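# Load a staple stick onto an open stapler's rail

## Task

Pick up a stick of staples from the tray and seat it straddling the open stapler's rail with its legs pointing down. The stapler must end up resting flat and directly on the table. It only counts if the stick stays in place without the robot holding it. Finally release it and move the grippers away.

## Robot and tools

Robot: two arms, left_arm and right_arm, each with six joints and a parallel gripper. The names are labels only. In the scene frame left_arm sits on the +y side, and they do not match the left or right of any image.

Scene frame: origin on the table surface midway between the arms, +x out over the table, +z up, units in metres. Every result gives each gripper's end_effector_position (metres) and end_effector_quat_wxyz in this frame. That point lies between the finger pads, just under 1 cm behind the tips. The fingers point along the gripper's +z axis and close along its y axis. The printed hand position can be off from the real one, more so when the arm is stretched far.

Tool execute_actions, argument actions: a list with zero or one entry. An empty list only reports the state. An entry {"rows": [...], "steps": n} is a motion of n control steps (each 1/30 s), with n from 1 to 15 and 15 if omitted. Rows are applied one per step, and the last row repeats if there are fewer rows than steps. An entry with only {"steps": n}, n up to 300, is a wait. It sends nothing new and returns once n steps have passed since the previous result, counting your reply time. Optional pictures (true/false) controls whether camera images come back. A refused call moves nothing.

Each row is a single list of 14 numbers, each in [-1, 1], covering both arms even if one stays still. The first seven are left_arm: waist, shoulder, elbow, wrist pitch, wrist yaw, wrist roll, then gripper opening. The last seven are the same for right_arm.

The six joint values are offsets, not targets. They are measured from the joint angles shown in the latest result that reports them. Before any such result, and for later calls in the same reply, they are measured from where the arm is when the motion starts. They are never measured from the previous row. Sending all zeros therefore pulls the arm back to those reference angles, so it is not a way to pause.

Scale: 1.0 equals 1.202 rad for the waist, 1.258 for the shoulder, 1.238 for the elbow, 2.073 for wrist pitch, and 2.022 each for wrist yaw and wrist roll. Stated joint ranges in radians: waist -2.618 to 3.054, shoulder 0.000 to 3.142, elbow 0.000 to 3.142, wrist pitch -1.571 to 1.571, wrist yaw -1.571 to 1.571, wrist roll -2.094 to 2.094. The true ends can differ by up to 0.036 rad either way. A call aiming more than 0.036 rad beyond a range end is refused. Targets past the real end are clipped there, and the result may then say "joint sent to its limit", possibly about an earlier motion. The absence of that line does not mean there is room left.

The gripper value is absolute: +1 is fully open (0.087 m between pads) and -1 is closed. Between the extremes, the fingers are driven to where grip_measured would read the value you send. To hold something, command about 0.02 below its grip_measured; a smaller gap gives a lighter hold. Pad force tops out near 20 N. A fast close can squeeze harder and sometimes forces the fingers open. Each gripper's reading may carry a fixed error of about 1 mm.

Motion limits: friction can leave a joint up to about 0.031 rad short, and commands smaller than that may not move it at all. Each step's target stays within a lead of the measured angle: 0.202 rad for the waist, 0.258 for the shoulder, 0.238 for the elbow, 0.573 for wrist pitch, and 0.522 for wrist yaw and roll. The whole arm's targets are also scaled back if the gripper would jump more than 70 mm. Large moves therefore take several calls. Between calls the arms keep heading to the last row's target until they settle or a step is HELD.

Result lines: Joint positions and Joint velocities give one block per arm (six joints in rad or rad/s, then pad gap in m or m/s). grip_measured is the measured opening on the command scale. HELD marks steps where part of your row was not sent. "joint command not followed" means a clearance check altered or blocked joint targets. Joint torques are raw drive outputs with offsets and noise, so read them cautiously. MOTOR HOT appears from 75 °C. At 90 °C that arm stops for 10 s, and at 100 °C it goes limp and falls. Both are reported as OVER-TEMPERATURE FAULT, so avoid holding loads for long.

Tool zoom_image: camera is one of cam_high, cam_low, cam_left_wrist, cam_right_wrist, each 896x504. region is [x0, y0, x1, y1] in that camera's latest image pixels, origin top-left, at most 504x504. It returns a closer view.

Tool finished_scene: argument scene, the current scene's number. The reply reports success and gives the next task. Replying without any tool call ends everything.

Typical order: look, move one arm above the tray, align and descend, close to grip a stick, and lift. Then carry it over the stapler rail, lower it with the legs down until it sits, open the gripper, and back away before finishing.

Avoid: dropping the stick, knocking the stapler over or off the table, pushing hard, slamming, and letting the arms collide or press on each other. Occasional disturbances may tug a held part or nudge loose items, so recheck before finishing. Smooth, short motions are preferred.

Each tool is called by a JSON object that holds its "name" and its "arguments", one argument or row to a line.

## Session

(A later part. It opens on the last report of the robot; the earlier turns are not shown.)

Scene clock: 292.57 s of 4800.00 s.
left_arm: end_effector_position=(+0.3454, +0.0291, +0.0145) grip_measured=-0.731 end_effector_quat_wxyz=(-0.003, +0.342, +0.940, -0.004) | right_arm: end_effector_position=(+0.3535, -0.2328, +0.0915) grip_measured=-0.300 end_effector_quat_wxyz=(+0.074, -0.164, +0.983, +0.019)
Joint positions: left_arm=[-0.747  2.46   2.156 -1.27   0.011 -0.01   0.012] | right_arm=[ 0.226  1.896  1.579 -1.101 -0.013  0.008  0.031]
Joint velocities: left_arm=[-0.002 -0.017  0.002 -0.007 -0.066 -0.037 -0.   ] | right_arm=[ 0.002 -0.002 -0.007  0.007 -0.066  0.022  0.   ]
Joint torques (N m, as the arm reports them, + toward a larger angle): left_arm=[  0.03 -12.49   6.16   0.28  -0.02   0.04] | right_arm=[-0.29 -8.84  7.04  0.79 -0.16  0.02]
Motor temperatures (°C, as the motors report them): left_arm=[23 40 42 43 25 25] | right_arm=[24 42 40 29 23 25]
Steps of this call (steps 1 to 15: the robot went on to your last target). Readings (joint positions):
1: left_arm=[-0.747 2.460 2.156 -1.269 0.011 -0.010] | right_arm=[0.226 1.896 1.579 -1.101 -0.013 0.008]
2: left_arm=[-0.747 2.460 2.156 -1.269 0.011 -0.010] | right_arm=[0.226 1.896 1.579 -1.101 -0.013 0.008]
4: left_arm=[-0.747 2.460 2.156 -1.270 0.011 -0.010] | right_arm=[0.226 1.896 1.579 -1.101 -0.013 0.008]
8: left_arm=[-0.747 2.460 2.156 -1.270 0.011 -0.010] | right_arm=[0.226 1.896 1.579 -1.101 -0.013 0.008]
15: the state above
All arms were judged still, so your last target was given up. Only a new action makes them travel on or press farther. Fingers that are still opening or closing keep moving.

{"name": "execute_actions", "arguments": {
  "actions": [
    {"rows": [[0,0,0,0,0,0,-0.7,0,0,0,0,0,0,-0.3],[0,0,0,0,0,0,-0.62,0,0,0,0,0,0,-0.3],[0,0,0,0,0,0,-0.5,0,0,0,0,0,0,-0.3]],"steps":12}
  ],
  "pictures": false
}}

{"name": "execute_actions", "arguments": {
  "actions": [
    {"rows": [[0,-0.3,0,0,0,0,-0.5,0,0,0,0,0,0,-0.3]],"steps":15}
  ],
  "pictures": false
}}

{"name": "execute_actions", "arguments": {
  "actions": [
    {"rows": [[0.7,-0.2,-0.2,0,0,0,-0.5,0,0,0,0,0,0,-0.3]],"steps":15}
  ],
  "pictures": false
}}

{"name": "execute_actions", "arguments": {
  "actions": [
    {"steps":20}
  ],
  "pictures": false
}}

{"name": "execute_actions", "arguments": {
  "actions": [
    {"rows": [[0,0,0,0,0,0,-0.5,0.361,0.2,0.5,-0.08,0,0.748,-0.3],[0,0,0,0,0,0,-0.5,0.361,0.2,0.5,-0.08,0,0.748,-0.3],[0,0,0,0,0,0,-0.5,0.361,0.2,0.5,-0.08,0,0.748,-0.3],[0,0,0,0,0,0,-0.5,0.361,0.2,0.5,-0.08,0,0.748,-0.3],[0,0,0,0,0,0,-0.5,0.361,0.2,0.5,-0.08,0,0.748,-0.3],[0,0,0,0,0,0,-0.5,0.361,0.2,0.5,-0.08,0,0.748,-0.3],[0,0,0,0,0,0,-0.5,0.361,0.2,0.5,-0.08,0,0.748,-0.3],[0,0,0,0,0,0,-0.5,0.361,0.2,0.5,-0.08,0,0.748,-0.3],[0,0,0,0,0,0,-0.5,0.361,0.2,0.5,-0.08,0,0.748,-0.3],[0,0,0,0,0,0,-0.5,0.361,0.2,0.5,-0.08,0,0.748,-0.3],[0,0,0,0,0,0,-0.5,0.361,0.2,0.5,-0.08,0,0.748,-0.3],[0,0,0,0,0,0,-0.5,0.361,0.2,0.5,-0.08,0,0.748,-0.3],[0,0,0,0,0,0,-0.5,0.361,0.2,0.5,-0.08,0,0.748,-0.3],[0,0,0,0,0,0,-0.5,0.361,0.2,0.5,-0.08,0,0.748,-0.3],[0,0,0,0,0,0,-0.5,0.361,0.369,0.5,-0.08,0,0.748,-0.3]],"steps":15}
  ],
  "pictures": false
}}

{"name": "execute_actions", "arguments": {
  "actions": [
    {"steps":45}
  ]
}}

Scene clock: 313.17 s of 4800.00 s.
left_arm: end_effector_position=(+0.3454, +0.0291, +0.0145) grip_measured=-0.500 end_effector_quat_wxyz=(-0.003, +0.342, +0.940, -0.004) | right_arm: end_effector_position=(+0.3535, -0.2328, +0.0915) grip_measured=-0.300 end_effector_quat_wxyz=(+0.074, -0.164, +0.983, +0.019)
Joint positions: left_arm=[-0.747  2.46   2.156 -1.27   0.011 -0.01   0.022] | right_arm=[ 0.226  1.896  1.579 -1.101 -0.013  0.008  0.031]
Joint velocities: left_arm=[ 0.007  0.002 -0.017  0.007  0.007  0.037  0.   ] | right_arm=[ 0.017 -0.017 -0.012 -0.051 -0.051 -0.051 -0.002]
Joint torques (N m, as the arm reports them, + toward a larger angle): left_arm=[  0.   -12.41   6.22   0.39  -0.01   0.04] | right_arm=[-0.29 -8.82  7.05  0.79 -0.16  0.02]
Motor temperatures (°C, as the motors report them): left_arm=[23 46 42 39 25 25] | right_arm=[24 43 40 28 23 25]
Steps of this call (steps 1 to 90: nothing new was sent; then 17.20 s passed at rest; steps 91 to 102: all 12 steps of this action). Readings (joint positions):
91: left_arm=[-0.747 2.460 2.156 -1.270 0.011 -0.010] | right_arm=[0.226 1.896 1.579 -1.101 -0.013 0.008]
92: left_arm=[-0.747 2.460 2.156 -1.270 0.011 -0.010] | right_arm=[0.226 1.896 1.579 -1.101 -0.013 0.008]
94: left_arm=[-0.747 2.460 2.156 -1.270 0.011 -0.010] | right_arm=[0.226 1.896 1.579 -1.101 -0.013 0.008]
98: left_arm=[-0.747 2.460 2.156 -1.270 0.011 -0.010] | right_arm=[0.226 1.896 1.579 -1.101 -0.013 0.008]
102: the state above

Scene clock: 313.67 s of 4800.00 s.
left_arm: end_effector_position=(+0.3502, +0.0250, +0.1917) grip_measured=-0.500 end_effector_quat_wxyz=(+0.193, +0.336, +0.919, -0.078) | right_arm: end_effector_position=(+0.3535, -0.2328, +0.0915) grip_measured=-0.300 end_effector_quat_wxyz=(+0.074, -0.164, +0.983, +0.019)
Joint positions: left_arm=[-0.747  2.046  2.164 -1.269  0.011 -0.01   0.022] | right_arm=[ 0.226  1.896  1.579 -1.101 -0.013  0.008  0.031]
Joint velocities: left_arm=[ 0.007  0.173 -0.007  0.037  0.095 -0.022  0.001] | right_arm=[-0.002  0.002  0.012 -0.051 -0.051 -0.022  0.001]
Joint torques (N m, as the arm reports them, + toward a larger angle): left_arm=[-0.04 -8.1   5.81  1.1  -0.04  0.05] | right_arm=[-0.29 -8.81  7.03  0.79 -0.16  0.02]
Motor temperatures (°C, as the motors report them): left_arm=[23 46 42 39 25 25] | right_arm=[24 43 40 28 23 25]
Steps of this call (steps 1 to 15: all 15 steps of this action). Readings (joint positions):
1: left_arm=[-0.747 2.447 2.152 -1.269 0.011 -0.010] | right_arm=[0.226 1.896 1.579 -1.101 -0.013 0.008]
2: left_arm=[-0.747 2.427 2.144 -1.272 0.011 -0.010] | right_arm=[0.226 1.896 1.579 -1.101 -0.013 0.008]
4: left_arm=[-0.747 2.362 2.141 -1.276 0.011 -0.010] | right_arm=[0.226 1.896 1.579 -1.101 -0.013 0.008]
8: left_arm=[-0.747 2.177 2.141 -1.274 0.011 -0.010] | right_arm=[0.226 1.896 1.579 -1.101 -0.013 0.008]
15: the state above

Scene clock: 314.17 s of 4800.00 s.
left_arm: end_effector_position=(+0.4010, +0.3619, +0.2164) grip_measured=-0.500 end_effector_quat_wxyz=(+0.216, -0.067, +0.974, +0.010) | right_arm: end_effector_position=(+0.3535, -0.2328, +0.0915) grip_measured=-0.300 end_effector_quat_wxyz=(+0.074, -0.164, +0.983, +0.019)
Joint positions: left_arm=[ 0.091  1.814  1.94  -1.26   0.006 -0.009  0.022] | right_arm=[ 0.226  1.896  1.579 -1.101 -0.013  0.008  0.031]
Joint velocities: left_arm=[ 1.126  0.002 -0.085  0.066 -0.154 -0.022 -0.001] | right_arm=[-0.002  0.007 -0.007 -0.007 -0.051  0.037  0.001]
Joint torques (N m, as the arm reports them, + toward a larger angle): left_arm=[-6.03 -9.35  4.87  1.    0.35  0.04] | right_arm=[-0.28 -8.81  7.05  0.79 -0.16  0.02]
Motor temperatures (°C, as the motors report them): left_arm=[23 46 42 39 25 25] | right_arm=[24 43 40 28 23 25]
Steps of this call (steps 1 to 15: all 15 steps of this action). Readings (joint positions):
1: left_arm=[-0.735 2.029 2.129 -1.250 0.017 -0.009] | right_arm=[0.226 1.896 1.579 -1.101 -0.013 0.008]
2: left_arm=[-0.711 1.996 2.071 -1.245 0.022 -0.009] | right_arm=[0.226 1.896 1.579 -1.101 -0.013 0.008]
4: left_arm=[-0.625 1.929 1.989 -1.260 0.023 -0.009] | right_arm=[0.226 1.896 1.579 -1.101 -0.013 0.008]
8: left_arm=[-0.377 1.839 1.948 -1.264 0.023 -0.009] | right_arm=[0.226 1.896 1.579 -1.101 -0.013 0.008]
15: the state above

Scene clock: 314.83 s of 4800.00 s.
left_arm: end_effector_position=(+0.3999, +0.3653, +0.2153) grip_measured=-0.500 end_effector_quat_wxyz=(+0.214, -0.071, +0.974, +0.014) | right_arm: end_effector_position=(+0.3535, -0.2328, +0.0915) grip_measured=-0.300 end_effector_quat_wxyz=(+0.074, -0.164, +0.983, +0.019)
Joint positions: left_arm=[ 0.097  1.814  1.937 -1.261  0.    -0.01   0.022] | right_arm=[ 0.226  1.896  1.579 -1.101 -0.013  0.008  0.031]
Joint velocities: left_arm=[-0.002 -0.007 -0.002 -0.007 -0.037 -0.051 -0.   ] | right_arm=[-0.007 -0.022  0.012  0.007 -0.007 -0.037  0.001]
Joint torques (N m, as the arm reports them, + toward a larger angle): left_arm=[-0.2  -9.34  4.94  1.02  0.04  0.04] | right_arm=[-0.28 -8.82  7.04  0.79 -0.16  0.02]
Motor temperatures (°C, as the motors report them): left_arm=[23 46 42 39 25 25] | right_arm=[24 43 40 28 23 25]
Steps of this call (steps 1 to 15: the robot went on to your last target; steps 16 to 20: nothing new was sent). Readings (joint positions):
1: left_arm=[0.118 1.814 1.938 -1.260 -0.001 -0.010] | right_arm=[0.226 1.896 1.579 -1.101 -0.013 0.008]
2: left_arm=[0.129 1.814 1.937 -1.261 -0.004 -0.010] | right_arm=[0.226 1.896 1.579 -1.101 -0.013 0.008]
4: left_arm=[0.120 1.814 1.937 -1.261 -0.004 -0.010] | right_arm=[0.226 1.896 1.579 -1.101 -0.013 0.008]
8: left_arm=[0.098 1.814 1.937 -1.261 -0.000 -0.010] | right_arm=[0.226 1.896 1.579 -1.101 -0.013 0.008]
20: the state above
All arms were judged still, so your last target was given up. Only a new action makes them travel on or press farther. Fingers that are still opening or closing keep moving.

Scene clock: 315.33 s of 4800.00 s.
left_arm: end_effector_position=(+0.3999, +0.3653, +0.2153) grip_measured=-0.500 end_effector_quat_wxyz=(+0.214, -0.071, +0.974, +0.014) | right_arm: end_effector_position=(+0.3319, +0.0228, +0.1609) grip_measured=-0.300 end_effector_quat_wxyz=(+0.103, +0.150, +0.970, +0.158)
Joint positions: left_arm=[ 0.097  1.814  1.937 -1.261  0.    -0.01   0.022] | right_arm=[ 0.685  2.16   2.185 -1.217 -0.015  1.107  0.031]
Joint velocities: left_arm=[ 0.012  0.007  0.002 -0.066 -0.066  0.095 -0.001] | right_arm=[ 0.051  0.305  0.593 -0.022 -0.051  2.103 -0.001]
Joint torques (N m, as the arm reports them, + toward a larger angle): left_arm=[-0.07 -8.02  6.53  1.1  -0.02  0.03] | right_arm=[-2.31  0.11  4.51  0.93 -0.09  0.06]
Motor temperatures (°C, as the motors report them): left_arm=[23 46 42 39 25 25] | right_arm=[24 43 40 28 23 25]
Steps of this call (steps 1 to 15: all 15 steps of this action). Readings (joint positions):
1: left_arm=[0.097 1.814 1.937 -1.261 0.000 -0.010] | right_arm=[0.239 1.919 1.611 -1.134 -0.007 0.064]
2: left_arm=[0.097 1.814 1.937 -1.261 0.000 -0.010] | right_arm=[0.264 1.960 1.669 -1.162 -0.003 0.134]
4: left_arm=[0.097 1.814 1.937 -1.261 0.000 -0.010] | right_arm=[0.341 2.045 1.774 -1.174 -0.002 0.266]
8: left_arm=[0.097 1.814 1.937 -1.261 0.000 -0.010] | right_arm=[0.511 2.140 1.941 -1.190 -0.003 0.509]
15: the state above

Scene clock: 316.83 s of 4800.00 s.
left_arm: end_effector_position=(+0.3999, +0.3653, +0.2153) grip_measured=-0.500 end_effector_quat_wxyz=(+0.214, -0.071, +0.974, +0.014) | right_arm: end_effector_position=(+0.3428, +0.0254, +0.0606) grip_measured=-0.300 end_effector_quat_wxyz=(+0.020, +0.358, +0.931, +0.062)
Joint positions: left_arm=[ 0.097  1.814  1.937 -1.261  0.    -0.01   0.022] | right_arm=[ 0.664  2.385  2.196 -1.252 -0.015  1.511  0.031]
Joint velocities: left_arm=[-0.002 -0.022 -0.002 -0.081 -0.095  0.11  -0.   ] | right_arm=[ 0.012  0.002 -0.007 -0.066  0.007 -0.007  0.001]
Joint torques (N m, as the arm reports them, + toward a larger angle): left_arm=[ 0.08 -8.02  6.5   1.12 -0.01  0.04] | right_arm=[ -0.67 -14.12   7.08   0.47  -0.08   0.11]
Motor temperatures (°C, as the motors report them): left_arm=[23 46 42 39 25 25] | right_arm=[24 44 40 28 23 25]
Steps of this call (steps 1 to 45: the robot went on to your last target). Readings (joint positions):
1: left_arm=[0.097 1.814 1.937 -1.261 0.000 -0.010] | right_arm=[0.685 2.177 2.201 -1.217 -0.015 1.170]
2: left_arm=[0.097 1.814 1.937 -1.261 0.000 -0.010] | right_arm=[0.682 2.203 2.206 -1.217 -0.015 1.226]
4: left_arm=[0.097 1.814 1.937 -1.261 0.000 -0.010] | right_arm=[0.675 2.274 2.206 -1.221 -0.015 1.324]
8: left_arm=[0.097 1.814 1.937 -1.261 0.000 -0.010] | right_arm=[0.665 2.385 2.200 -1.239 -0.015 1.435]
45: the state above
All arms were judged still, so your last target was given up. Only a new action makes them travel on or press farther. Fingers that are still opening or closing keep moving.

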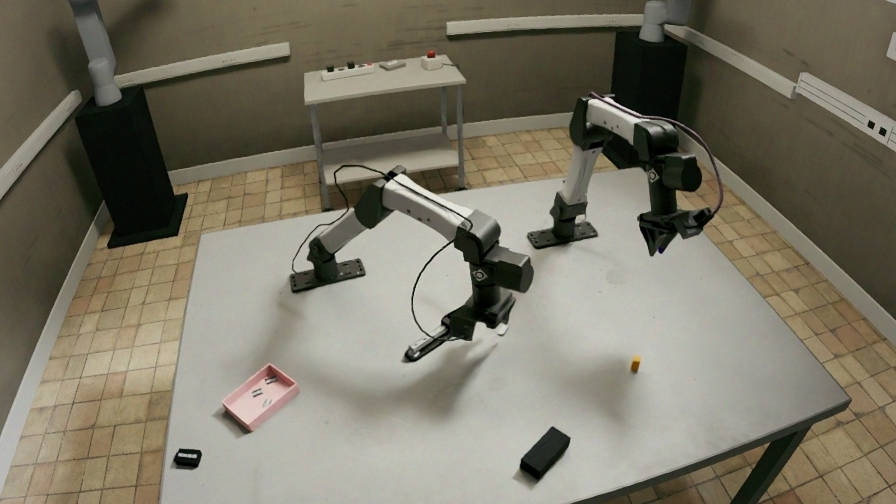

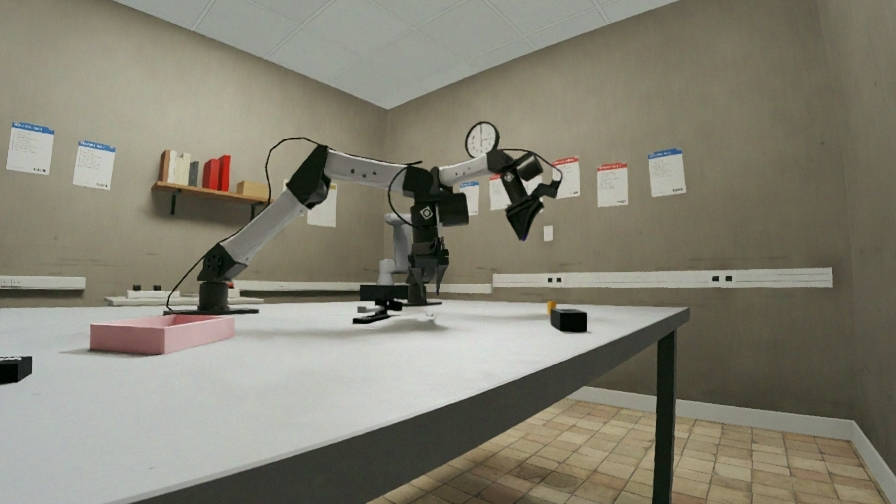

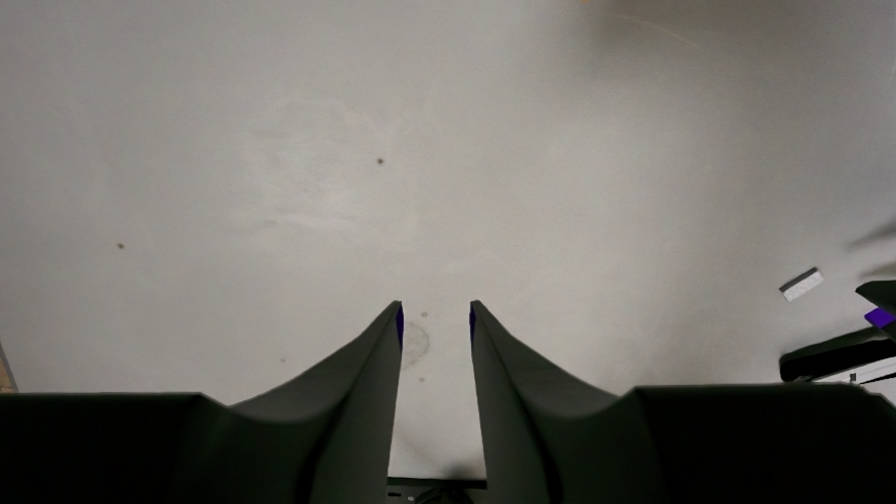

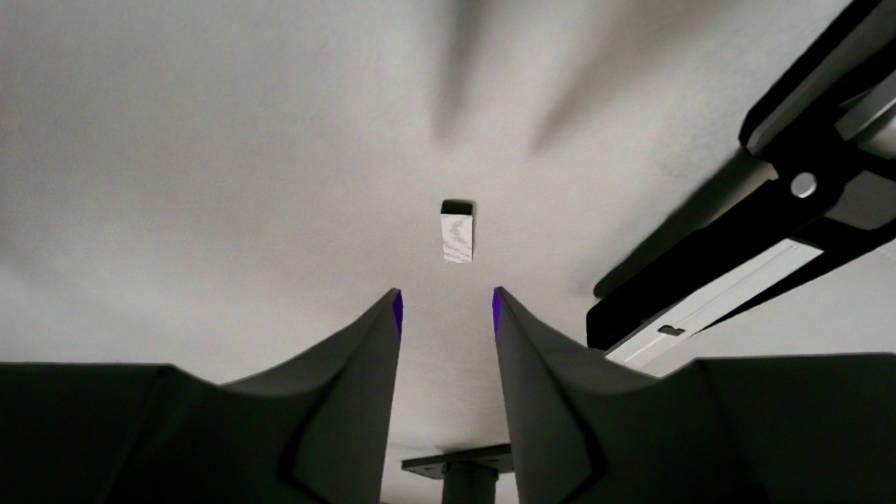

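Legs down. Descend.

{"name": "execute_actions", "arguments": {
  "actions": [
    {"rows": [[0,0,0,0,0,0,-0.5,0,0.075,0.02,0,0,0,-0.1]],"steps":15}
  ]
}}

{"name": "zoom_image", "arguments": {
  "camera": "cam_right_wrist",
  "region": [350, 200, 550, 400]
}}

Scene clock: 325.77 s of 4800.00 s.
left_arm: end_effector_position=(+0.3999, +0.3653, +0.2153) grip_measured=-0.500 end_effector_quat_wxyz=(+0.214, -0.071, +0.974, +0.014) | right_arm: end_effector_position=(+0.3395, +0.0221, +0.0157) grip_measured=-0.100 end_effector_quat_wxyz=(+0.001, +0.359, +0.933, +0.021)
Joint positions: left_arm=[ 0.097  1.814  1.937 -1.261  0.    -0.01   0.022] | right_arm=[ 0.664  2.486  2.207 -1.251 -0.015  1.511  0.039]
Joint velocities: left_arm=[ 0.007 -0.002 -0.012  0.007  0.037  0.051  0.   ] | right_arm=[-0.002 -0.022  0.007 -0.007  0.007  0.037  0.   ]
Joint torques (N m, as the arm reports them, + toward a larger angle): left_arm=[-0.01 -7.99  6.46  1.08  0.    0.05] | right_arm=[ -0.29 -13.16   7.94   0.42  -0.1    0.02]
Motor temperatures (°C, as the motors report them): left_arm=[23 45 43 39 25 25] | right_arm=[24 49 41 28 23 25]
Steps of this call (steps 1 to 90: nothing new was sent; then 5.43 s passed at rest; steps 91 to 105: all 15 steps of this action). Readings (joint positions):
91: left_arm=[0.097 1.814 1.937 -1.261 0.000 -0.010] | right_arm=[0.664 2.392 2.199 -1.253 -0.015 1.511]
92: left_arm=[0.097 1.814 1.937 -1.261 0.000 -0.010] | right_arm=[0.664 2.404 2.206 -1.252 -0.015 1.511]
94: left_arm=[0.097 1.814 1.937 -1.261 0.000 -0.010] | right_arm=[0.664 2.435 2.207 -1.251 -0.015 1.511]
98: left_arm=[0.097 1.814 1.937 -1.261 0.000 -0.010] | right_arm=[0.664 2.483 2.207 -1.251 -0.015 1.511]
105: the state above

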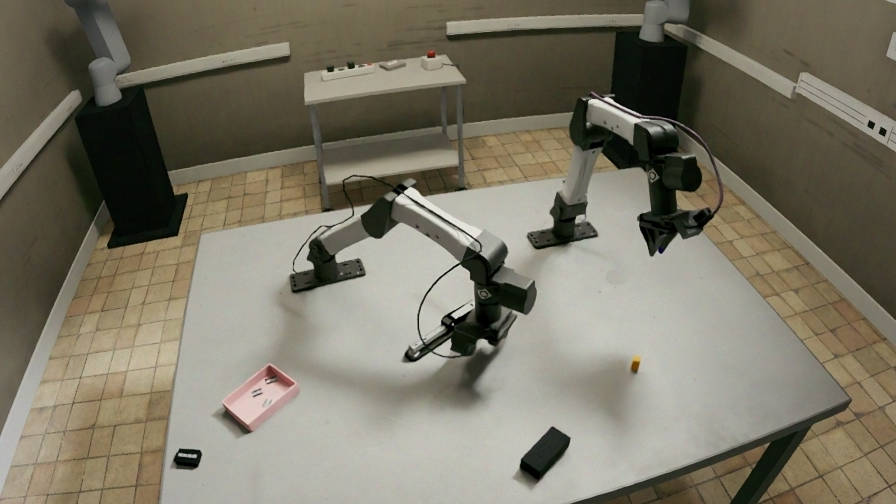

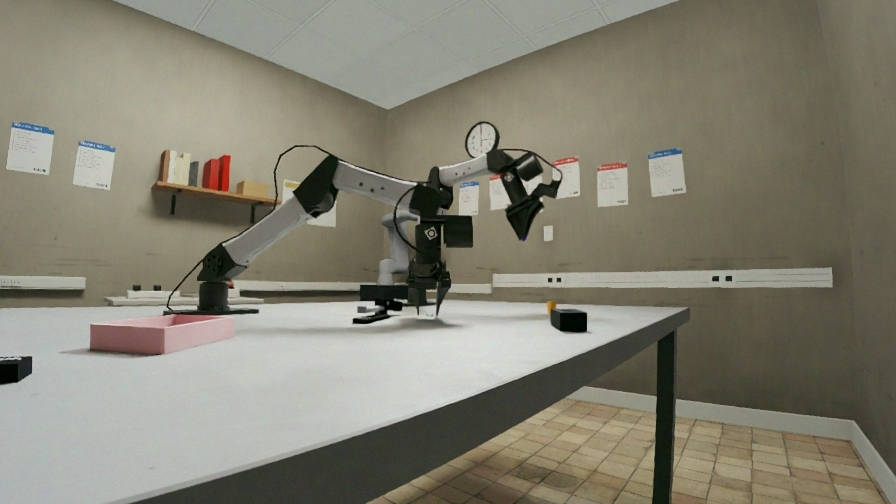

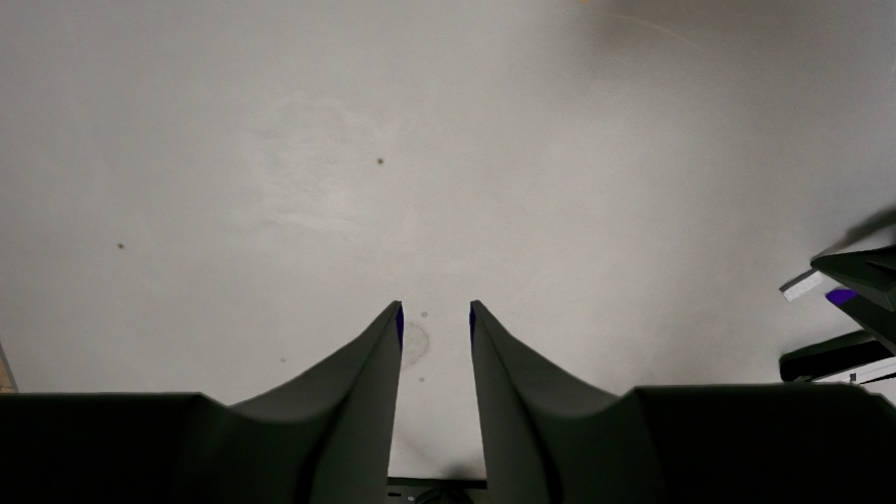

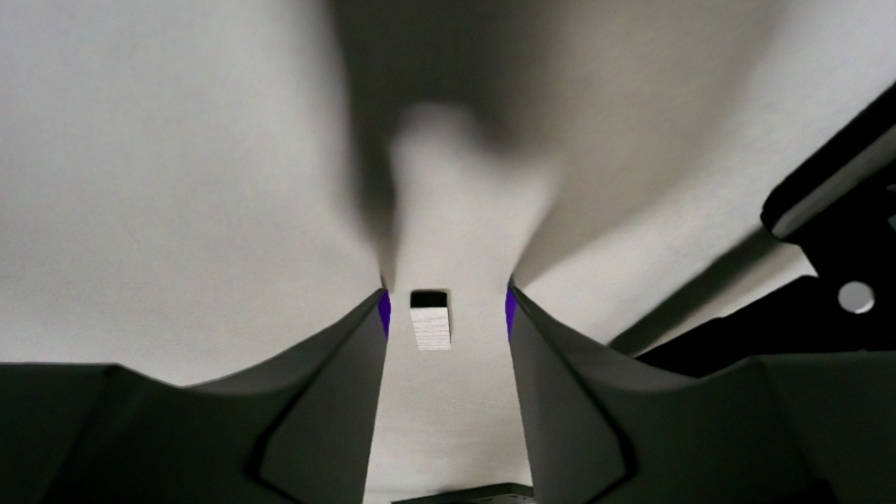

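Region (350, 200, 550, 400) of cam_right_wrist's 896x504 image, scaled by 2.520, with more detail than that image has.

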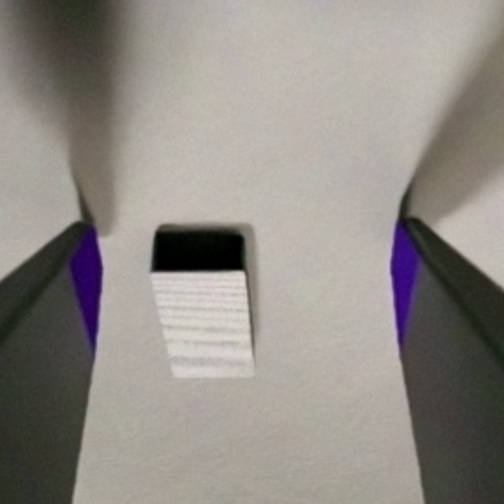

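{"name": "execute_actions", "arguments": {
  "actions": [
    {"rows": [[0,0,0,0,0,0,-0.5,0.022,0,0,0,0,0,-0.1]],"steps":12}
  ],
  "pictures": false
}}

{"name": "execute_actions", "arguments": {
  "actions": [
    {"rows": [[0,0,0,0,0,0,-0.5,0,0,0,0,0,0,-0.2],[0,0,0,0,0,0,-0.5,0,0,0,0,0,0,-0.3],[0,0,0,0,0,0,-0.5,0,0,0,0,0,0,-0.4],[0,0,0,0,0,0,-0.5,0,0,0,0,0,0,-0.5],[0,0,0,0,0,0,-0.5,0,0,0,0,0,0,-0.58],[0,0,0,0,0,0,-0.5,0,0,0,0,0,0,-0.65],[0,0,0,0,0,0,-0.5,0,0,0,0,0,0,-0.7],[0,0,0,0,0,0,-0.5,0,0,0,0,0,0,-0.75],[0,0,0,0,0,0,-0.5,0,0,0,0,0,0,-0.8]],"steps":15}
  ],
  "pictures": false
}}

{"name": "execute_actions", "arguments": {
  "actions": [
    {"rows": [[0,0,0,0,0,0,-0.5,0,-0.2,0,0,0,0,-0.8]],"steps":15}
  ],
  "pictures": false
}}

{"name": "execute_actions", "arguments": {
  "actions": [
    {"steps":10}
  ],
  "pictures": false
}}

Scene clock: 337.17 s of 4800.00 s.
left_arm: end_effector_position=(+0.3999, +0.3653, +0.2153) grip_measured=-0.500 end_effector_quat_wxyz=(+0.214, -0.071, +0.974, +0.014) | right_arm: end_effector_position=(+0.3310, +0.0291, +0.0157) grip_measured=-0.100 end_effector_quat_wxyz=(+0.001, +0.349, +0.937, +0.021)
Joint positions: left_arm=[ 0.097  1.814  1.937 -1.261  0.    -0.01   0.022] | right_arm=[ 0.687  2.486  2.207 -1.251 -0.015  1.511  0.039]
Joint velocities: left_arm=[-0.002 -0.002 -0.002  0.081 -0.022 -0.037  0.001] | right_arm=[ 0.002  0.012 -0.007 -0.022  0.022 -0.022  0.001]
Joint torques (N m, as the arm reports them, + toward a larger angle): left_arm=[ 0.05 -8.    6.5   1.11 -0.03  0.04] | right_arm=[  0.   -12.63   6.7    0.43  -0.1    0.02]
Motor temperatures (°C, as the motors report them): left_arm=[23 44 43 39 25 25] | right_arm=[24 52 41 27 23 25]
Steps of this call (steps 1 to 15: the robot went on to your last target; steps 16 to 90: nothing new was sent; then 8.00 s passed at rest; steps 91 to 102: all 12 steps of this action). Readings (joint positions):
91: left_arm=[0.097 1.814 1.937 -1.261 0.000 -0.010] | right_arm=[0.666 2.486 2.207 -1.251 -0.015 1.511]
92: left_arm=[0.097 1.814 1.937 -1.261 0.000 -0.010] | right_arm=[0.668 2.486 2.207 -1.251 -0.015 1.511]
94: left_arm=[0.097 1.814 1.937 -1.261 0.000 -0.010] | right_arm=[0.675 2.486 2.207 -1.251 -0.015 1.511]
98: left_arm=[0.097 1.814 1.937 -1.261 0.000 -0.010] | right_arm=[0.687 2.486 2.207 -1.251 -0.015 1.511]
102: the state above

Scene clock: 337.67 s of 4800.00 s.
left_arm: end_effector_position=(+0.3999, +0.3653, +0.2153) grip_measured=-0.500 end_effector_quat_wxyz=(+0.214, -0.071, +0.974, +0.014) | right_arm: end_effector_position=(+0.3310, +0.0291, +0.0157) grip_measured=-0.743 end_effector_quat_wxyz=(+0.001, +0.349, +0.937, +0.021)
Joint positions: left_arm=[ 0.097  1.814  1.937 -1.261  0.    -0.01   0.022] | right_arm=[ 0.687  2.486  2.207 -1.251 -0.015  1.511  0.011]
Joint velocities: left_arm=[ 0.002 -0.012 -0.002 -0.007 -0.037  0.022  0.   ] | right_arm=[ 0.007 -0.002  0.007  0.022  0.081  0.066  0.001]
Joint torques (N m, as the arm reports them, + toward a larger angle): left_arm=[-0.04 -7.99  6.5   1.1  -0.04  0.03] | right_arm=[ -0.34 -12.63   6.72   0.43  -0.1    0.02]
Motor temperatures (°C, as the motors report them): left_arm=[23 44 43 39 25 25] | right_arm=[24 52 41 27 23 25]
Steps of this call (steps 1 to 15: all 15 steps of this action). Readings (joint positions):
1: left_arm=[0.097 1.814 1.937 -1.261 0.000 -0.010] | right_arm=[0.687 2.486 2.207 -1.251 -0.015 1.511]
2: left_arm=[0.097 1.814 1.937 -1.261 0.000 -0.010] | right_arm=[0.687 2.486 2.207 -1.251 -0.015 1.511]
4: left_arm=[0.097 1.814 1.937 -1.261 0.000 -0.010] | right_arm=[0.687 2.486 2.207 -1.251 -0.015 1.511]
8: left_arm=[0.097 1.814 1.937 -1.261 0.000 -0.010] | right_arm=[0.687 2.486 2.207 -1.251 -0.015 1.511]
15: the state above

Scene clock: 338.17 s of 4800.00 s.
left_arm: end_effector_position=(+0.3999, +0.3653, +0.2153) grip_measured=-0.500 end_effector_quat_wxyz=(+0.214, -0.071, +0.974, +0.014) | right_arm: end_effector_position=(+0.3359, +0.0341, +0.1381) grip_measured=-0.743 end_effector_quat_wxyz=(+0.052, +0.344, +0.927, +0.136)
Joint positions: left_arm=[ 0.097  1.814  1.937 -1.261  0.    -0.01   0.022] | right_arm=[ 0.687  2.223  2.198 -1.254 -0.015  1.511  0.011]
Joint velocities: left_arm=[-0.002  0.007  0.002 -0.007  0.022 -0.037 -0.001] | right_arm=[-0.002  0.051 -0.002 -0.007 -0.007 -0.022 -0.   ]
Joint torques (N m, as the arm reports them, + toward a larger angle): left_arm=[ 0.06 -8.01  6.44  1.09 -0.01  0.04] | right_arm=[ -0.28 -10.62   7.9    1.    -0.1    0.01]
Motor temperatures (°C, as the motors report them): left_arm=[23 44 43 39 25 25] | right_arm=[24 52 41 27 23 25]
Steps of this call (steps 1 to 15: all 15 steps of this action). Readings (joint positions):
1: left_arm=[0.097 1.814 1.937 -1.261 0.000 -0.010] | right_arm=[0.687 2.475 2.205 -1.251 -0.015 1.511]
2: left_arm=[0.097 1.814 1.937 -1.261 0.000 -0.010] | right_arm=[0.687 2.458 2.198 -1.253 -0.015 1.511]
4: left_arm=[0.097 1.814 1.937 -1.261 0.000 -0.010] | right_arm=[0.687 2.401 2.198 -1.254 -0.015 1.511]
8: left_arm=[0.097 1.814 1.937 -1.261 0.000 -0.010] | right_arm=[0.687 2.260 2.198 -1.254 -0.015 1.511]
15: the state above

Scene clock: 338.50 s of 4800.00 s.
left_arm: end_effector_position=(+0.3999, +0.3653, +0.2153) grip_measured=-0.500 end_effector_quat_wxyz=(+0.214, -0.071, +0.974, +0.014) | right_arm: end_effector_position=(+0.3359, +0.0342, +0.1374) grip_measured=-0.743 end_effector_quat_wxyz=(+0.052, +0.344, +0.928, +0.135)
Joint positions: left_arm=[ 0.097  1.814  1.937 -1.261  0.    -0.01   0.022] | right_arm=[ 0.687  2.224  2.198 -1.254 -0.015  1.511  0.011]
Joint velocities: left_arm=[ 0.002  0.017 -0.007  0.051 -0.051 -0.007 -0.001] | right_arm=[ 0.012 -0.012 -0.002  0.007 -0.095 -0.066 -0.   ]
Joint torques (N m, as the arm reports them, + toward a larger angle): left_arm=[ 0.09 -8.    6.42  1.1  -0.03  0.02] | right_arm=[ -0.29 -10.46   7.82   1.    -0.1    0.  ]
Motor temperatures (°C, as the motors report them): left_arm=[23 44 43 39 25 25] | right_arm=[24 52 41 27 23 25]
Steps of this call (steps 1 to 10: the robot went on to your last target). Readings (joint positions):
1: left_arm=[0.097 1.814 1.937 -1.261 0.000 -0.010] | right_arm=[0.687 2.224 2.198 -1.254 -0.015 1.511]
2: left_arm=[0.097 1.814 1.937 -1.261 0.000 -0.010] | right_arm=[0.687 2.224 2.198 -1.254 -0.015 1.511]
4: left_arm=[0.097 1.814 1.937 -1.261 0.000 -0.010] | right_arm=[0.687 2.224 2.198 -1.254 -0.015 1.511]
8: left_arm=[0.097 1.814 1.937 -1.261 0.000 -0.010] | right_arm=[0.687 2.224 2.198 -1.254 -0.015 1.511]
10: the state above

{"name": "execute_actions", "arguments": {
  "actions": [
    {"rows":[[0,0,0,0,0,0,-0.5,-0.296,-0.3,-0.3,0.03,0,-0.036,-0.8]],"steps":15}
  ],
  "pictures": false
}}

{"name": "execute_actions", "arguments": {
  "actions": [
    {"steps":30}
  ],
  "pictures": false
}}

Scene clock: 354.47 s of 4800.00 s.
left_arm: end_effector_position=(+0.3999, +0.3653, +0.2153) grip_measured=-0.500 end_effector_quat_wxyz=(+0.214, -0.071, +0.974, +0.014) | right_arm: end_effector_position=(+0.3881, -0.1389, +0.1943) grip_measured=-0.743 end_effector_quat_wxyz=(+0.105, +0.482, +0.857, +0.148)
Joint positions: left_arm=[ 0.097  1.814  1.937 -1.261  0.    -0.01   0.022] | right_arm=[ 0.315  1.85   1.857 -1.211 -0.005  1.452  0.011]
Joint velocities: left_arm=[-0.007 -0.007 -0.007 -0.007 -0.037 -0.051  0.   ] | right_arm=[ 0.217 -0.012 -0.125 -0.022 -0.081 -0.066 -0.   ]
Joint torques (N m, as the arm reports them, + toward a larger angle): left_arm=[-0.01 -7.99  6.47  1.1  -0.01  0.04] | right_arm=[ 0.01 -8.71  5.13  1.31 -0.14 -0.11]
Motor temperatures (°C, as the motors report them): left_arm=[23 43 43 39 25 25] | right_arm=[24 51 42 28 23 25]
Steps of this call (steps 1 to 15: the robot went on to your last target; steps 16 to 90: nothing new was sent; then 12.47 s passed at rest; steps 91 to 105: all 15 steps of this action). Readings (joint positions):
91: left_arm=[0.097 1.814 1.937 -1.261 0.000 -0.010] | right_arm=[0.677 2.204 2.165 -1.233 -0.020 1.505]
92: left_arm=[0.097 1.814 1.937 -1.261 0.000 -0.010] | right_arm=[0.660 2.168 2.108 -1.223 -0.025 1.497]
94: left_arm=[0.097 1.814 1.937 -1.261 0.000 -0.010] | right_arm=[0.592 2.082 2.000 -1.219 -0.026 1.486]
98: left_arm=[0.097 1.814 1.937 -1.261 0.000 -0.010] | right_arm=[0.395 1.924 1.877 -1.215 -0.024 1.468]
105: the state above

Scene clock: 355.47 s of 4800.00 s.
left_arm: end_effector_position=(+0.3999, +0.3653, +0.2153) grip_measured=-0.500 end_effector_quat_wxyz=(+0.214, -0.071, +0.974, +0.014) | right_arm: end_effector_position=(+0.3835, -0.1345, +0.1914) grip_measured=-0.743 end_effector_quat_wxyz=(+0.101, +0.475, +0.862, +0.146)
Joint positions: left_arm=[ 0.097  1.814  1.937 -1.261  0.    -0.01   0.022] | right_arm=[ 0.328  1.85   1.848 -1.211 -0.009  1.447  0.011]
Joint velocities: left_arm=[ 0.002 -0.002  0.007  0.007  0.022 -0.095 -0.001] | right_arm=[ 0.002  0.002 -0.017  0.081 -0.007  0.022  0.   ]
Joint torques (N m, as the arm reports them, + toward a larger angle): left_arm=[ 0.   -8.01  6.42  1.1  -0.04  0.05] | right_arm=[ 0.   -8.77  5.26  1.34 -0.16 -0.1 ]
Motor temperatures (°C, as the motors report them): left_arm=[23 43 43 39 25 25] | right_arm=[24 51 41 28 23 25]
Steps of this call (steps 1 to 30: the robot went on to your last target). Readings (joint positions):
1: left_arm=[0.097 1.814 1.937 -1.261 0.000 -0.010] | right_arm=[0.321 1.850 1.853 -1.211 -0.006 1.451]
2: left_arm=[0.097 1.814 1.937 -1.261 0.000 -0.010] | right_arm=[0.325 1.850 1.850 -1.211 -0.007 1.450]
4: left_arm=[0.097 1.814 1.937 -1.261 0.000 -0.010] | right_arm=[0.328 1.850 1.848 -1.211 -0.009 1.449]
8: left_arm=[0.097 1.814 1.937 -1.261 0.000 -0.010] | right_arm=[0.328 1.850 1.848 -1.211 -0.009 1.448]
30: the state above
All arms were judged still, so your last target was given up. Only a new action makes them travel on or press farther. Fingers that are still opening or closing keep moving.

{"name": "execute_actions", "arguments": {
  "actions": [
    {"rows":[[0,0,0,0,0,0,-0.5,0,0.075,-0.236,0.048,0,0,-0.8]],"steps":15}
  ],
  "pictures": false
}}

{"name": "execute_actions", "arguments": {
  "actions": [
    {"steps":25}
  ]
}}

Scene clock: 359.33 s of 4800.00 s.
left_arm: end_effector_position=(+0.3999, +0.3653, +0.2153) grip_measured=-0.500 end_effector_quat_wxyz=(+0.214, -0.071, +0.974, +0.014) | right_arm: end_effector_position=(+0.3387, -0.1555, +0.0655) grip_measured=-0.743 end_effector_quat_wxyz=(+0.003, +0.483, +0.875, +0.012)
Joint positions: left_arm=[ 0.097  1.814  1.937 -1.261  0.    -0.01   0.022] | right_arm=[ 0.328  1.965  1.555 -1.137 -0.009  1.447  0.011]
Joint velocities: left_arm=[-0.002  0.002 -0.007  0.022 -0.007 -0.022  0.   ] | right_arm=[-0.017  0.002 -0.017 -0.007  0.007  0.007  0.001]
Joint torques (N m, as the arm reports them, + toward a larger angle): left_arm=[-0.06 -8.03  6.44  1.12 -0.04  0.02] | right_arm=[ -0.31 -10.56   6.7    0.65  -0.09   0.02]
Motor temperatures (°C, as the motors report them): left_arm=[23 43 43 39 25 25] | right_arm=[24 50 41 28 23 25]
Steps of this call (steps 1 to 90: nothing new was sent; then 0.37 s passed at rest; steps 91 to 105: all 15 steps of this action). Readings (joint positions):
91: left_arm=[0.097 1.814 1.937 -1.261 0.000 -0.010] | right_arm=[0.328 1.851 1.824 -1.192 -0.009 1.447]
92: left_arm=[0.097 1.814 1.937 -1.261 0.000 -0.010] | right_arm=[0.328 1.850 1.788 -1.174 -0.009 1.447]
94: left_arm=[0.097 1.814 1.937 -1.261 0.000 -0.010] | right_arm=[0.328 1.870 1.696 -1.154 -0.009 1.447]
98: left_arm=[0.097 1.814 1.937 -1.261 0.000 -0.010] | right_arm=[0.328 1.950 1.569 -1.147 -0.009 1.447]
105: the state above

Scene clock: 360.17 s of 4800.00 s.
left_arm: end_effector_position=(+0.3999, +0.3653, +0.2153) grip_measured=-0.500 end_effector_quat_wxyz=(+0.214, -0.071, +0.974, +0.014) | right_arm: end_effector_position=(+0.3397, -0.1550, +0.0655) grip_measured=-0.743 end_effector_quat_wxyz=(+0.005, +0.483, +0.875, +0.014)
Joint positions: left_arm=[ 0.097  1.814  1.937 -1.261  0.    -0.01   0.022] | right_arm=[ 0.328  1.965  1.555 -1.132 -0.009  1.447  0.011]
Joint velocities: left_arm=[ 0.002 -0.007 -0.012 -0.051 -0.007 -0.007 -0.001] | right_arm=[-0.012 -0.012  0.012  0.022 -0.037  0.051  0.   ]
Joint torques (N m, as the arm reports them, + toward a larger angle): left_arm=[ 0.02 -8.01  6.42  1.08 -0.03  0.02] | right_arm=[ -0.3  -10.59   6.7    0.65  -0.1    0.02]
Motor temperatures (°C, as the motors report them): left_arm=[23 43 43 39 25 25] | right_arm=[24 50 41 28 23 25]
Steps of this call (steps 1 to 15: the robot went on to your last target; steps 16 to 25: nothing new was sent). Readings (joint positions):
1: left_arm=[0.097 1.814 1.937 -1.261 0.000 -0.010] | right_arm=[0.328 1.965 1.555 -1.136 -0.009 1.447]
2: left_arm=[0.097 1.814 1.937 -1.261 0.000 -0.010] | right_arm=[0.328 1.965 1.555 -1.135 -0.009 1.447]
4: left_arm=[0.097 1.814 1.937 -1.261 0.000 -0.010] | right_arm=[0.328 1.965 1.555 -1.134 -0.009 1.447]
8: left_arm=[0.097 1.814 1.937 -1.261 0.000 -0.010] | right_arm=[0.328 1.965 1.555 -1.133 -0.009 1.447]
25: the state above
All arms were judged still, so your last target was given up. Only a new action makes them travel on or press farther. Fingers that are still opening or closing keep moving.

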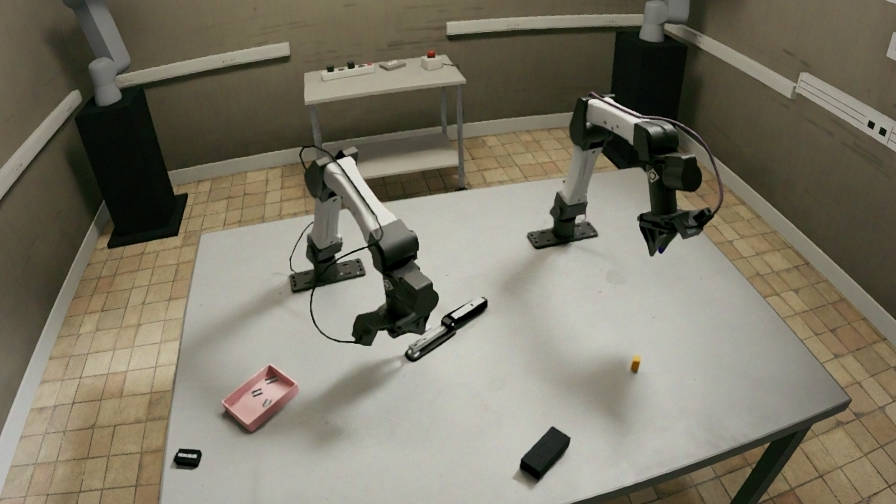

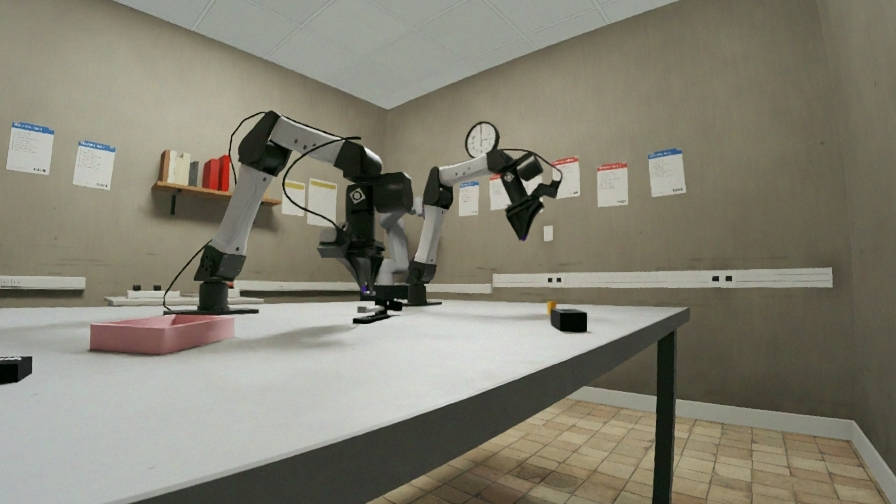

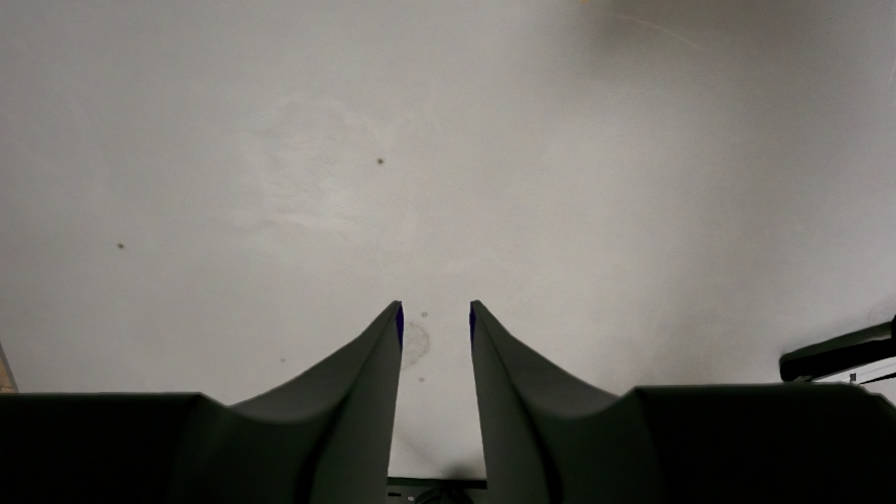

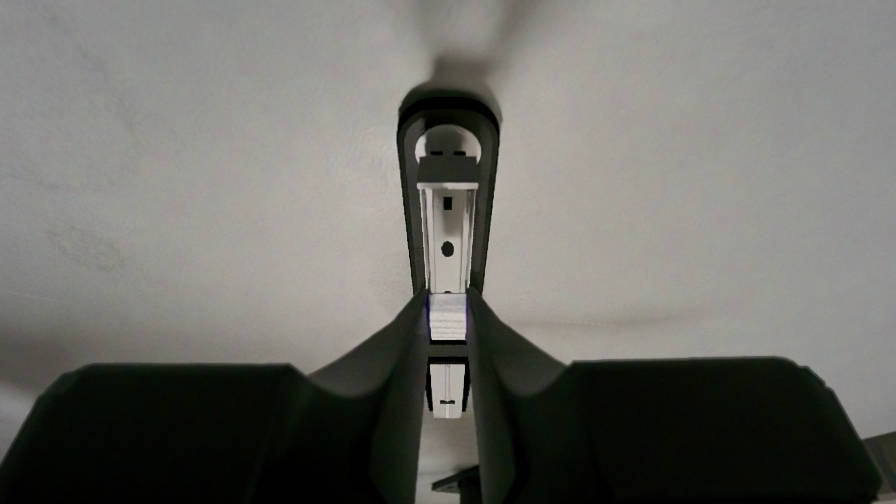

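{"name": "execute_actions", "arguments": {
  "actions": [
    {"rows":[[0,0,0,0,0,0,-0.5,0,0.03,0,0.016,0,0,-0.8]],"steps":15}
  ],
  "pictures": false
}}

{"name": "execute_actions", "arguments": {
  "actions": [
    {"steps":20}
  ]
}}

Scene clock: 364.63 s of 4800.00 s.
left_arm: end_effector_position=(+0.3999, +0.3653, +0.2153) grip_measured=-0.500 end_effector_quat_wxyz=(+0.214, -0.071, +0.974, +0.014) | right_arm: end_effector_position=(+0.3414, -0.1542, +0.0566) grip_measured=-0.743 end_effector_quat_wxyz=(+0.001, +0.483, +0.875, +0.009)
Joint positions: left_arm=[ 0.097  1.814  1.937 -1.261  0.    -0.01   0.022] | right_arm=[ 0.328  1.99   1.555 -1.12  -0.009  1.447  0.011]
Joint velocities: left_arm=[-0.002 -0.022 -0.012 -0.037 -0.037 -0.051  0.001] | right_arm=[ 0.007 -0.012 -0.017 -0.051 -0.037  0.022 -0.001]
Joint torques (N m, as the arm reports them, + toward a larger angle): left_arm=[-0.07 -8.01  6.38  1.12 -0.01  0.03] | right_arm=[-0.29 -8.25  6.61  0.62 -0.1   0.02]
Motor temperatures (°C, as the motors report them): left_arm=[23 43 43 39 25 25] | right_arm=[24 50 41 28 23 25]
Steps of this call (steps 1 to 90: nothing new was sent; then 0.97 s passed at rest; steps 91 to 105: all 15 steps of this action). Readings (joint positions):
91: left_arm=[0.097 1.814 1.937 -1.261 0.000 -0.010] | right_arm=[0.328 1.967 1.555 -1.132 -0.009 1.447]
92: left_arm=[0.097 1.814 1.937 -1.261 0.000 -0.010] | right_arm=[0.328 1.970 1.555 -1.129 -0.009 1.447]
94: left_arm=[0.097 1.814 1.937 -1.261 0.000 -0.010] | right_arm=[0.328 1.980 1.555 -1.125 -0.009 1.447]
98: left_arm=[0.097 1.814 1.937 -1.261 0.000 -0.010] | right_arm=[0.328 1.990 1.555 -1.122 -0.009 1.447]
105: the state above

Scene clock: 365.30 s of 4800.00 s.
left_arm: end_effector_position=(+0.3999, +0.3653, +0.2153) grip_measured=-0.500 end_effector_quat_wxyz=(+0.214, -0.071, +0.974, +0.014) | right_arm: end_effector_position=(+0.3415, -0.1542, +0.0566) grip_measured=-0.743 end_effector_quat_wxyz=(+0.001, +0.483, +0.875, +0.009)
Joint positions: left_arm=[ 0.097  1.814  1.937 -1.261  0.    -0.01   0.022] | right_arm=[ 0.328  1.99   1.555 -1.119 -0.009  1.447  0.011]
Joint velocities: left_arm=[-0.012 -0.007 -0.002  0.037 -0.007 -0.051 -0.001] | right_arm=[ 0.002  0.017 -0.017 -0.095 -0.007 -0.022 -0.   ]
Joint torques (N m, as the arm reports them, + toward a larger angle): left_arm=[ 0.09 -8.08  6.5   1.09 -0.03  0.02] | right_arm=[-0.29 -8.27  6.59  0.61 -0.09  0.02]
Motor temperatures (°C, as the motors report them): left_arm=[23 43 43 39 25 25] | right_arm=[24 50 41 28 23 25]
Steps of this call (steps 1 to 15: the robot went on to your last target; steps 16 to 20: nothing new was sent). Readings (joint positions):
1: left_arm=[0.097 1.814 1.937 -1.261 0.000 -0.010] | right_arm=[0.328 1.990 1.555 -1.120 -0.009 1.447]
2: left_arm=[0.097 1.814 1.937 -1.261 0.000 -0.010] | right_arm=[0.328 1.990 1.555 -1.120 -0.009 1.447]
4: left_arm=[0.097 1.814 1.937 -1.261 0.000 -0.010] | right_arm=[0.328 1.990 1.555 -1.119 -0.009 1.447]
8: left_arm=[0.097 1.814 1.937 -1.261 0.000 -0.010] | right_arm=[0.328 1.990 1.555 -1.119 -0.009 1.447]
20: the state above
All arms were judged still, so your last target was given up. Only a new action makes them travel on or press farther. Fingers that are still opening or closing keep moving.

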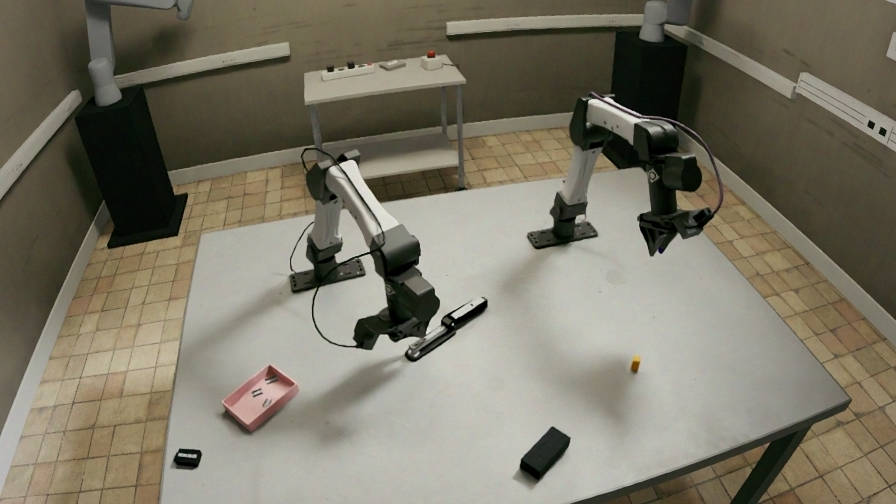

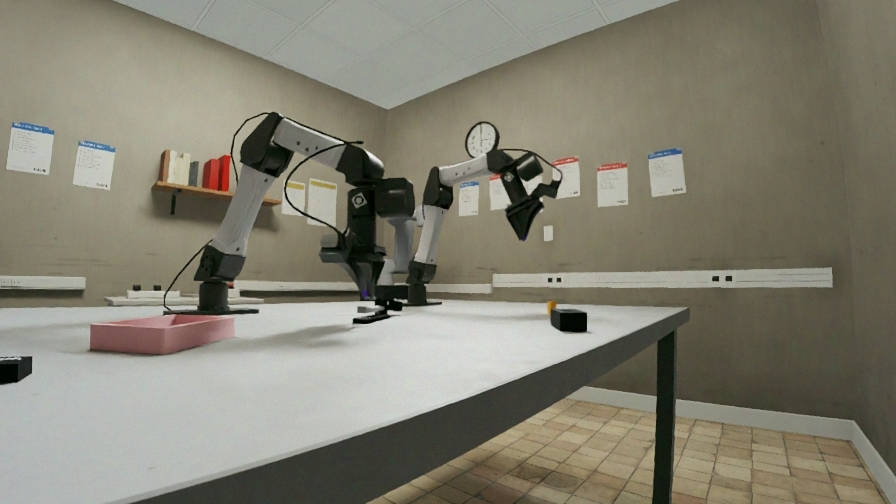

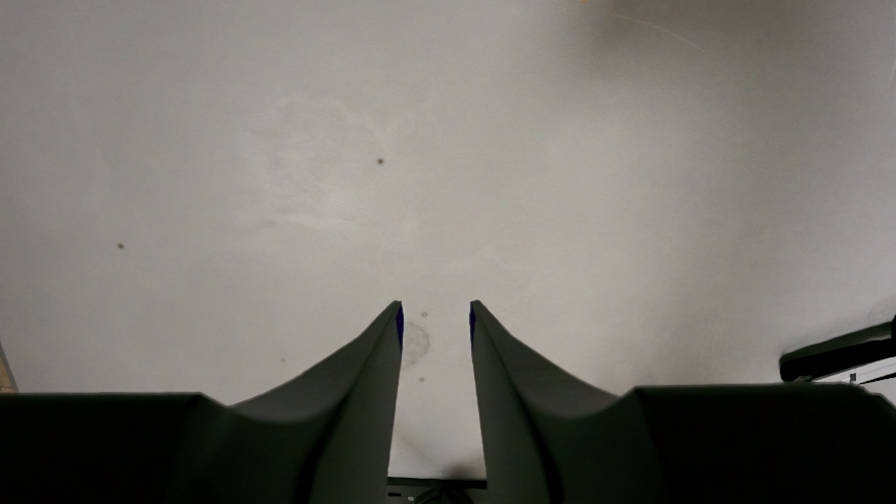

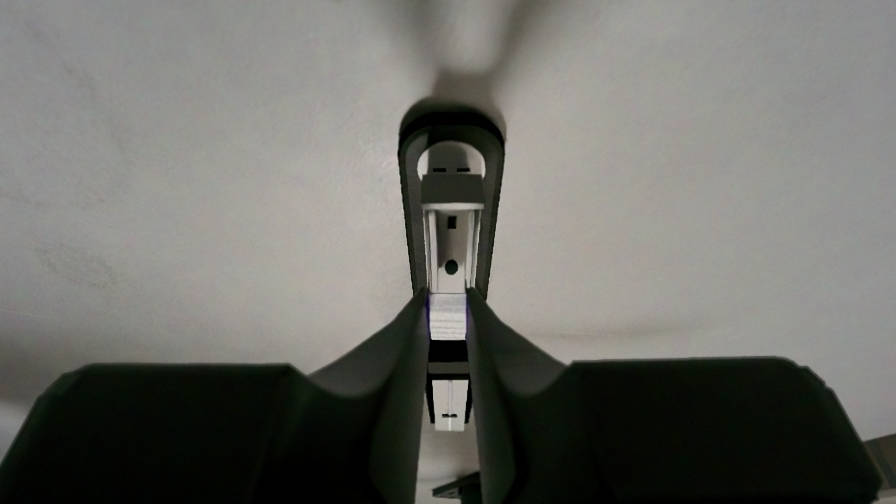

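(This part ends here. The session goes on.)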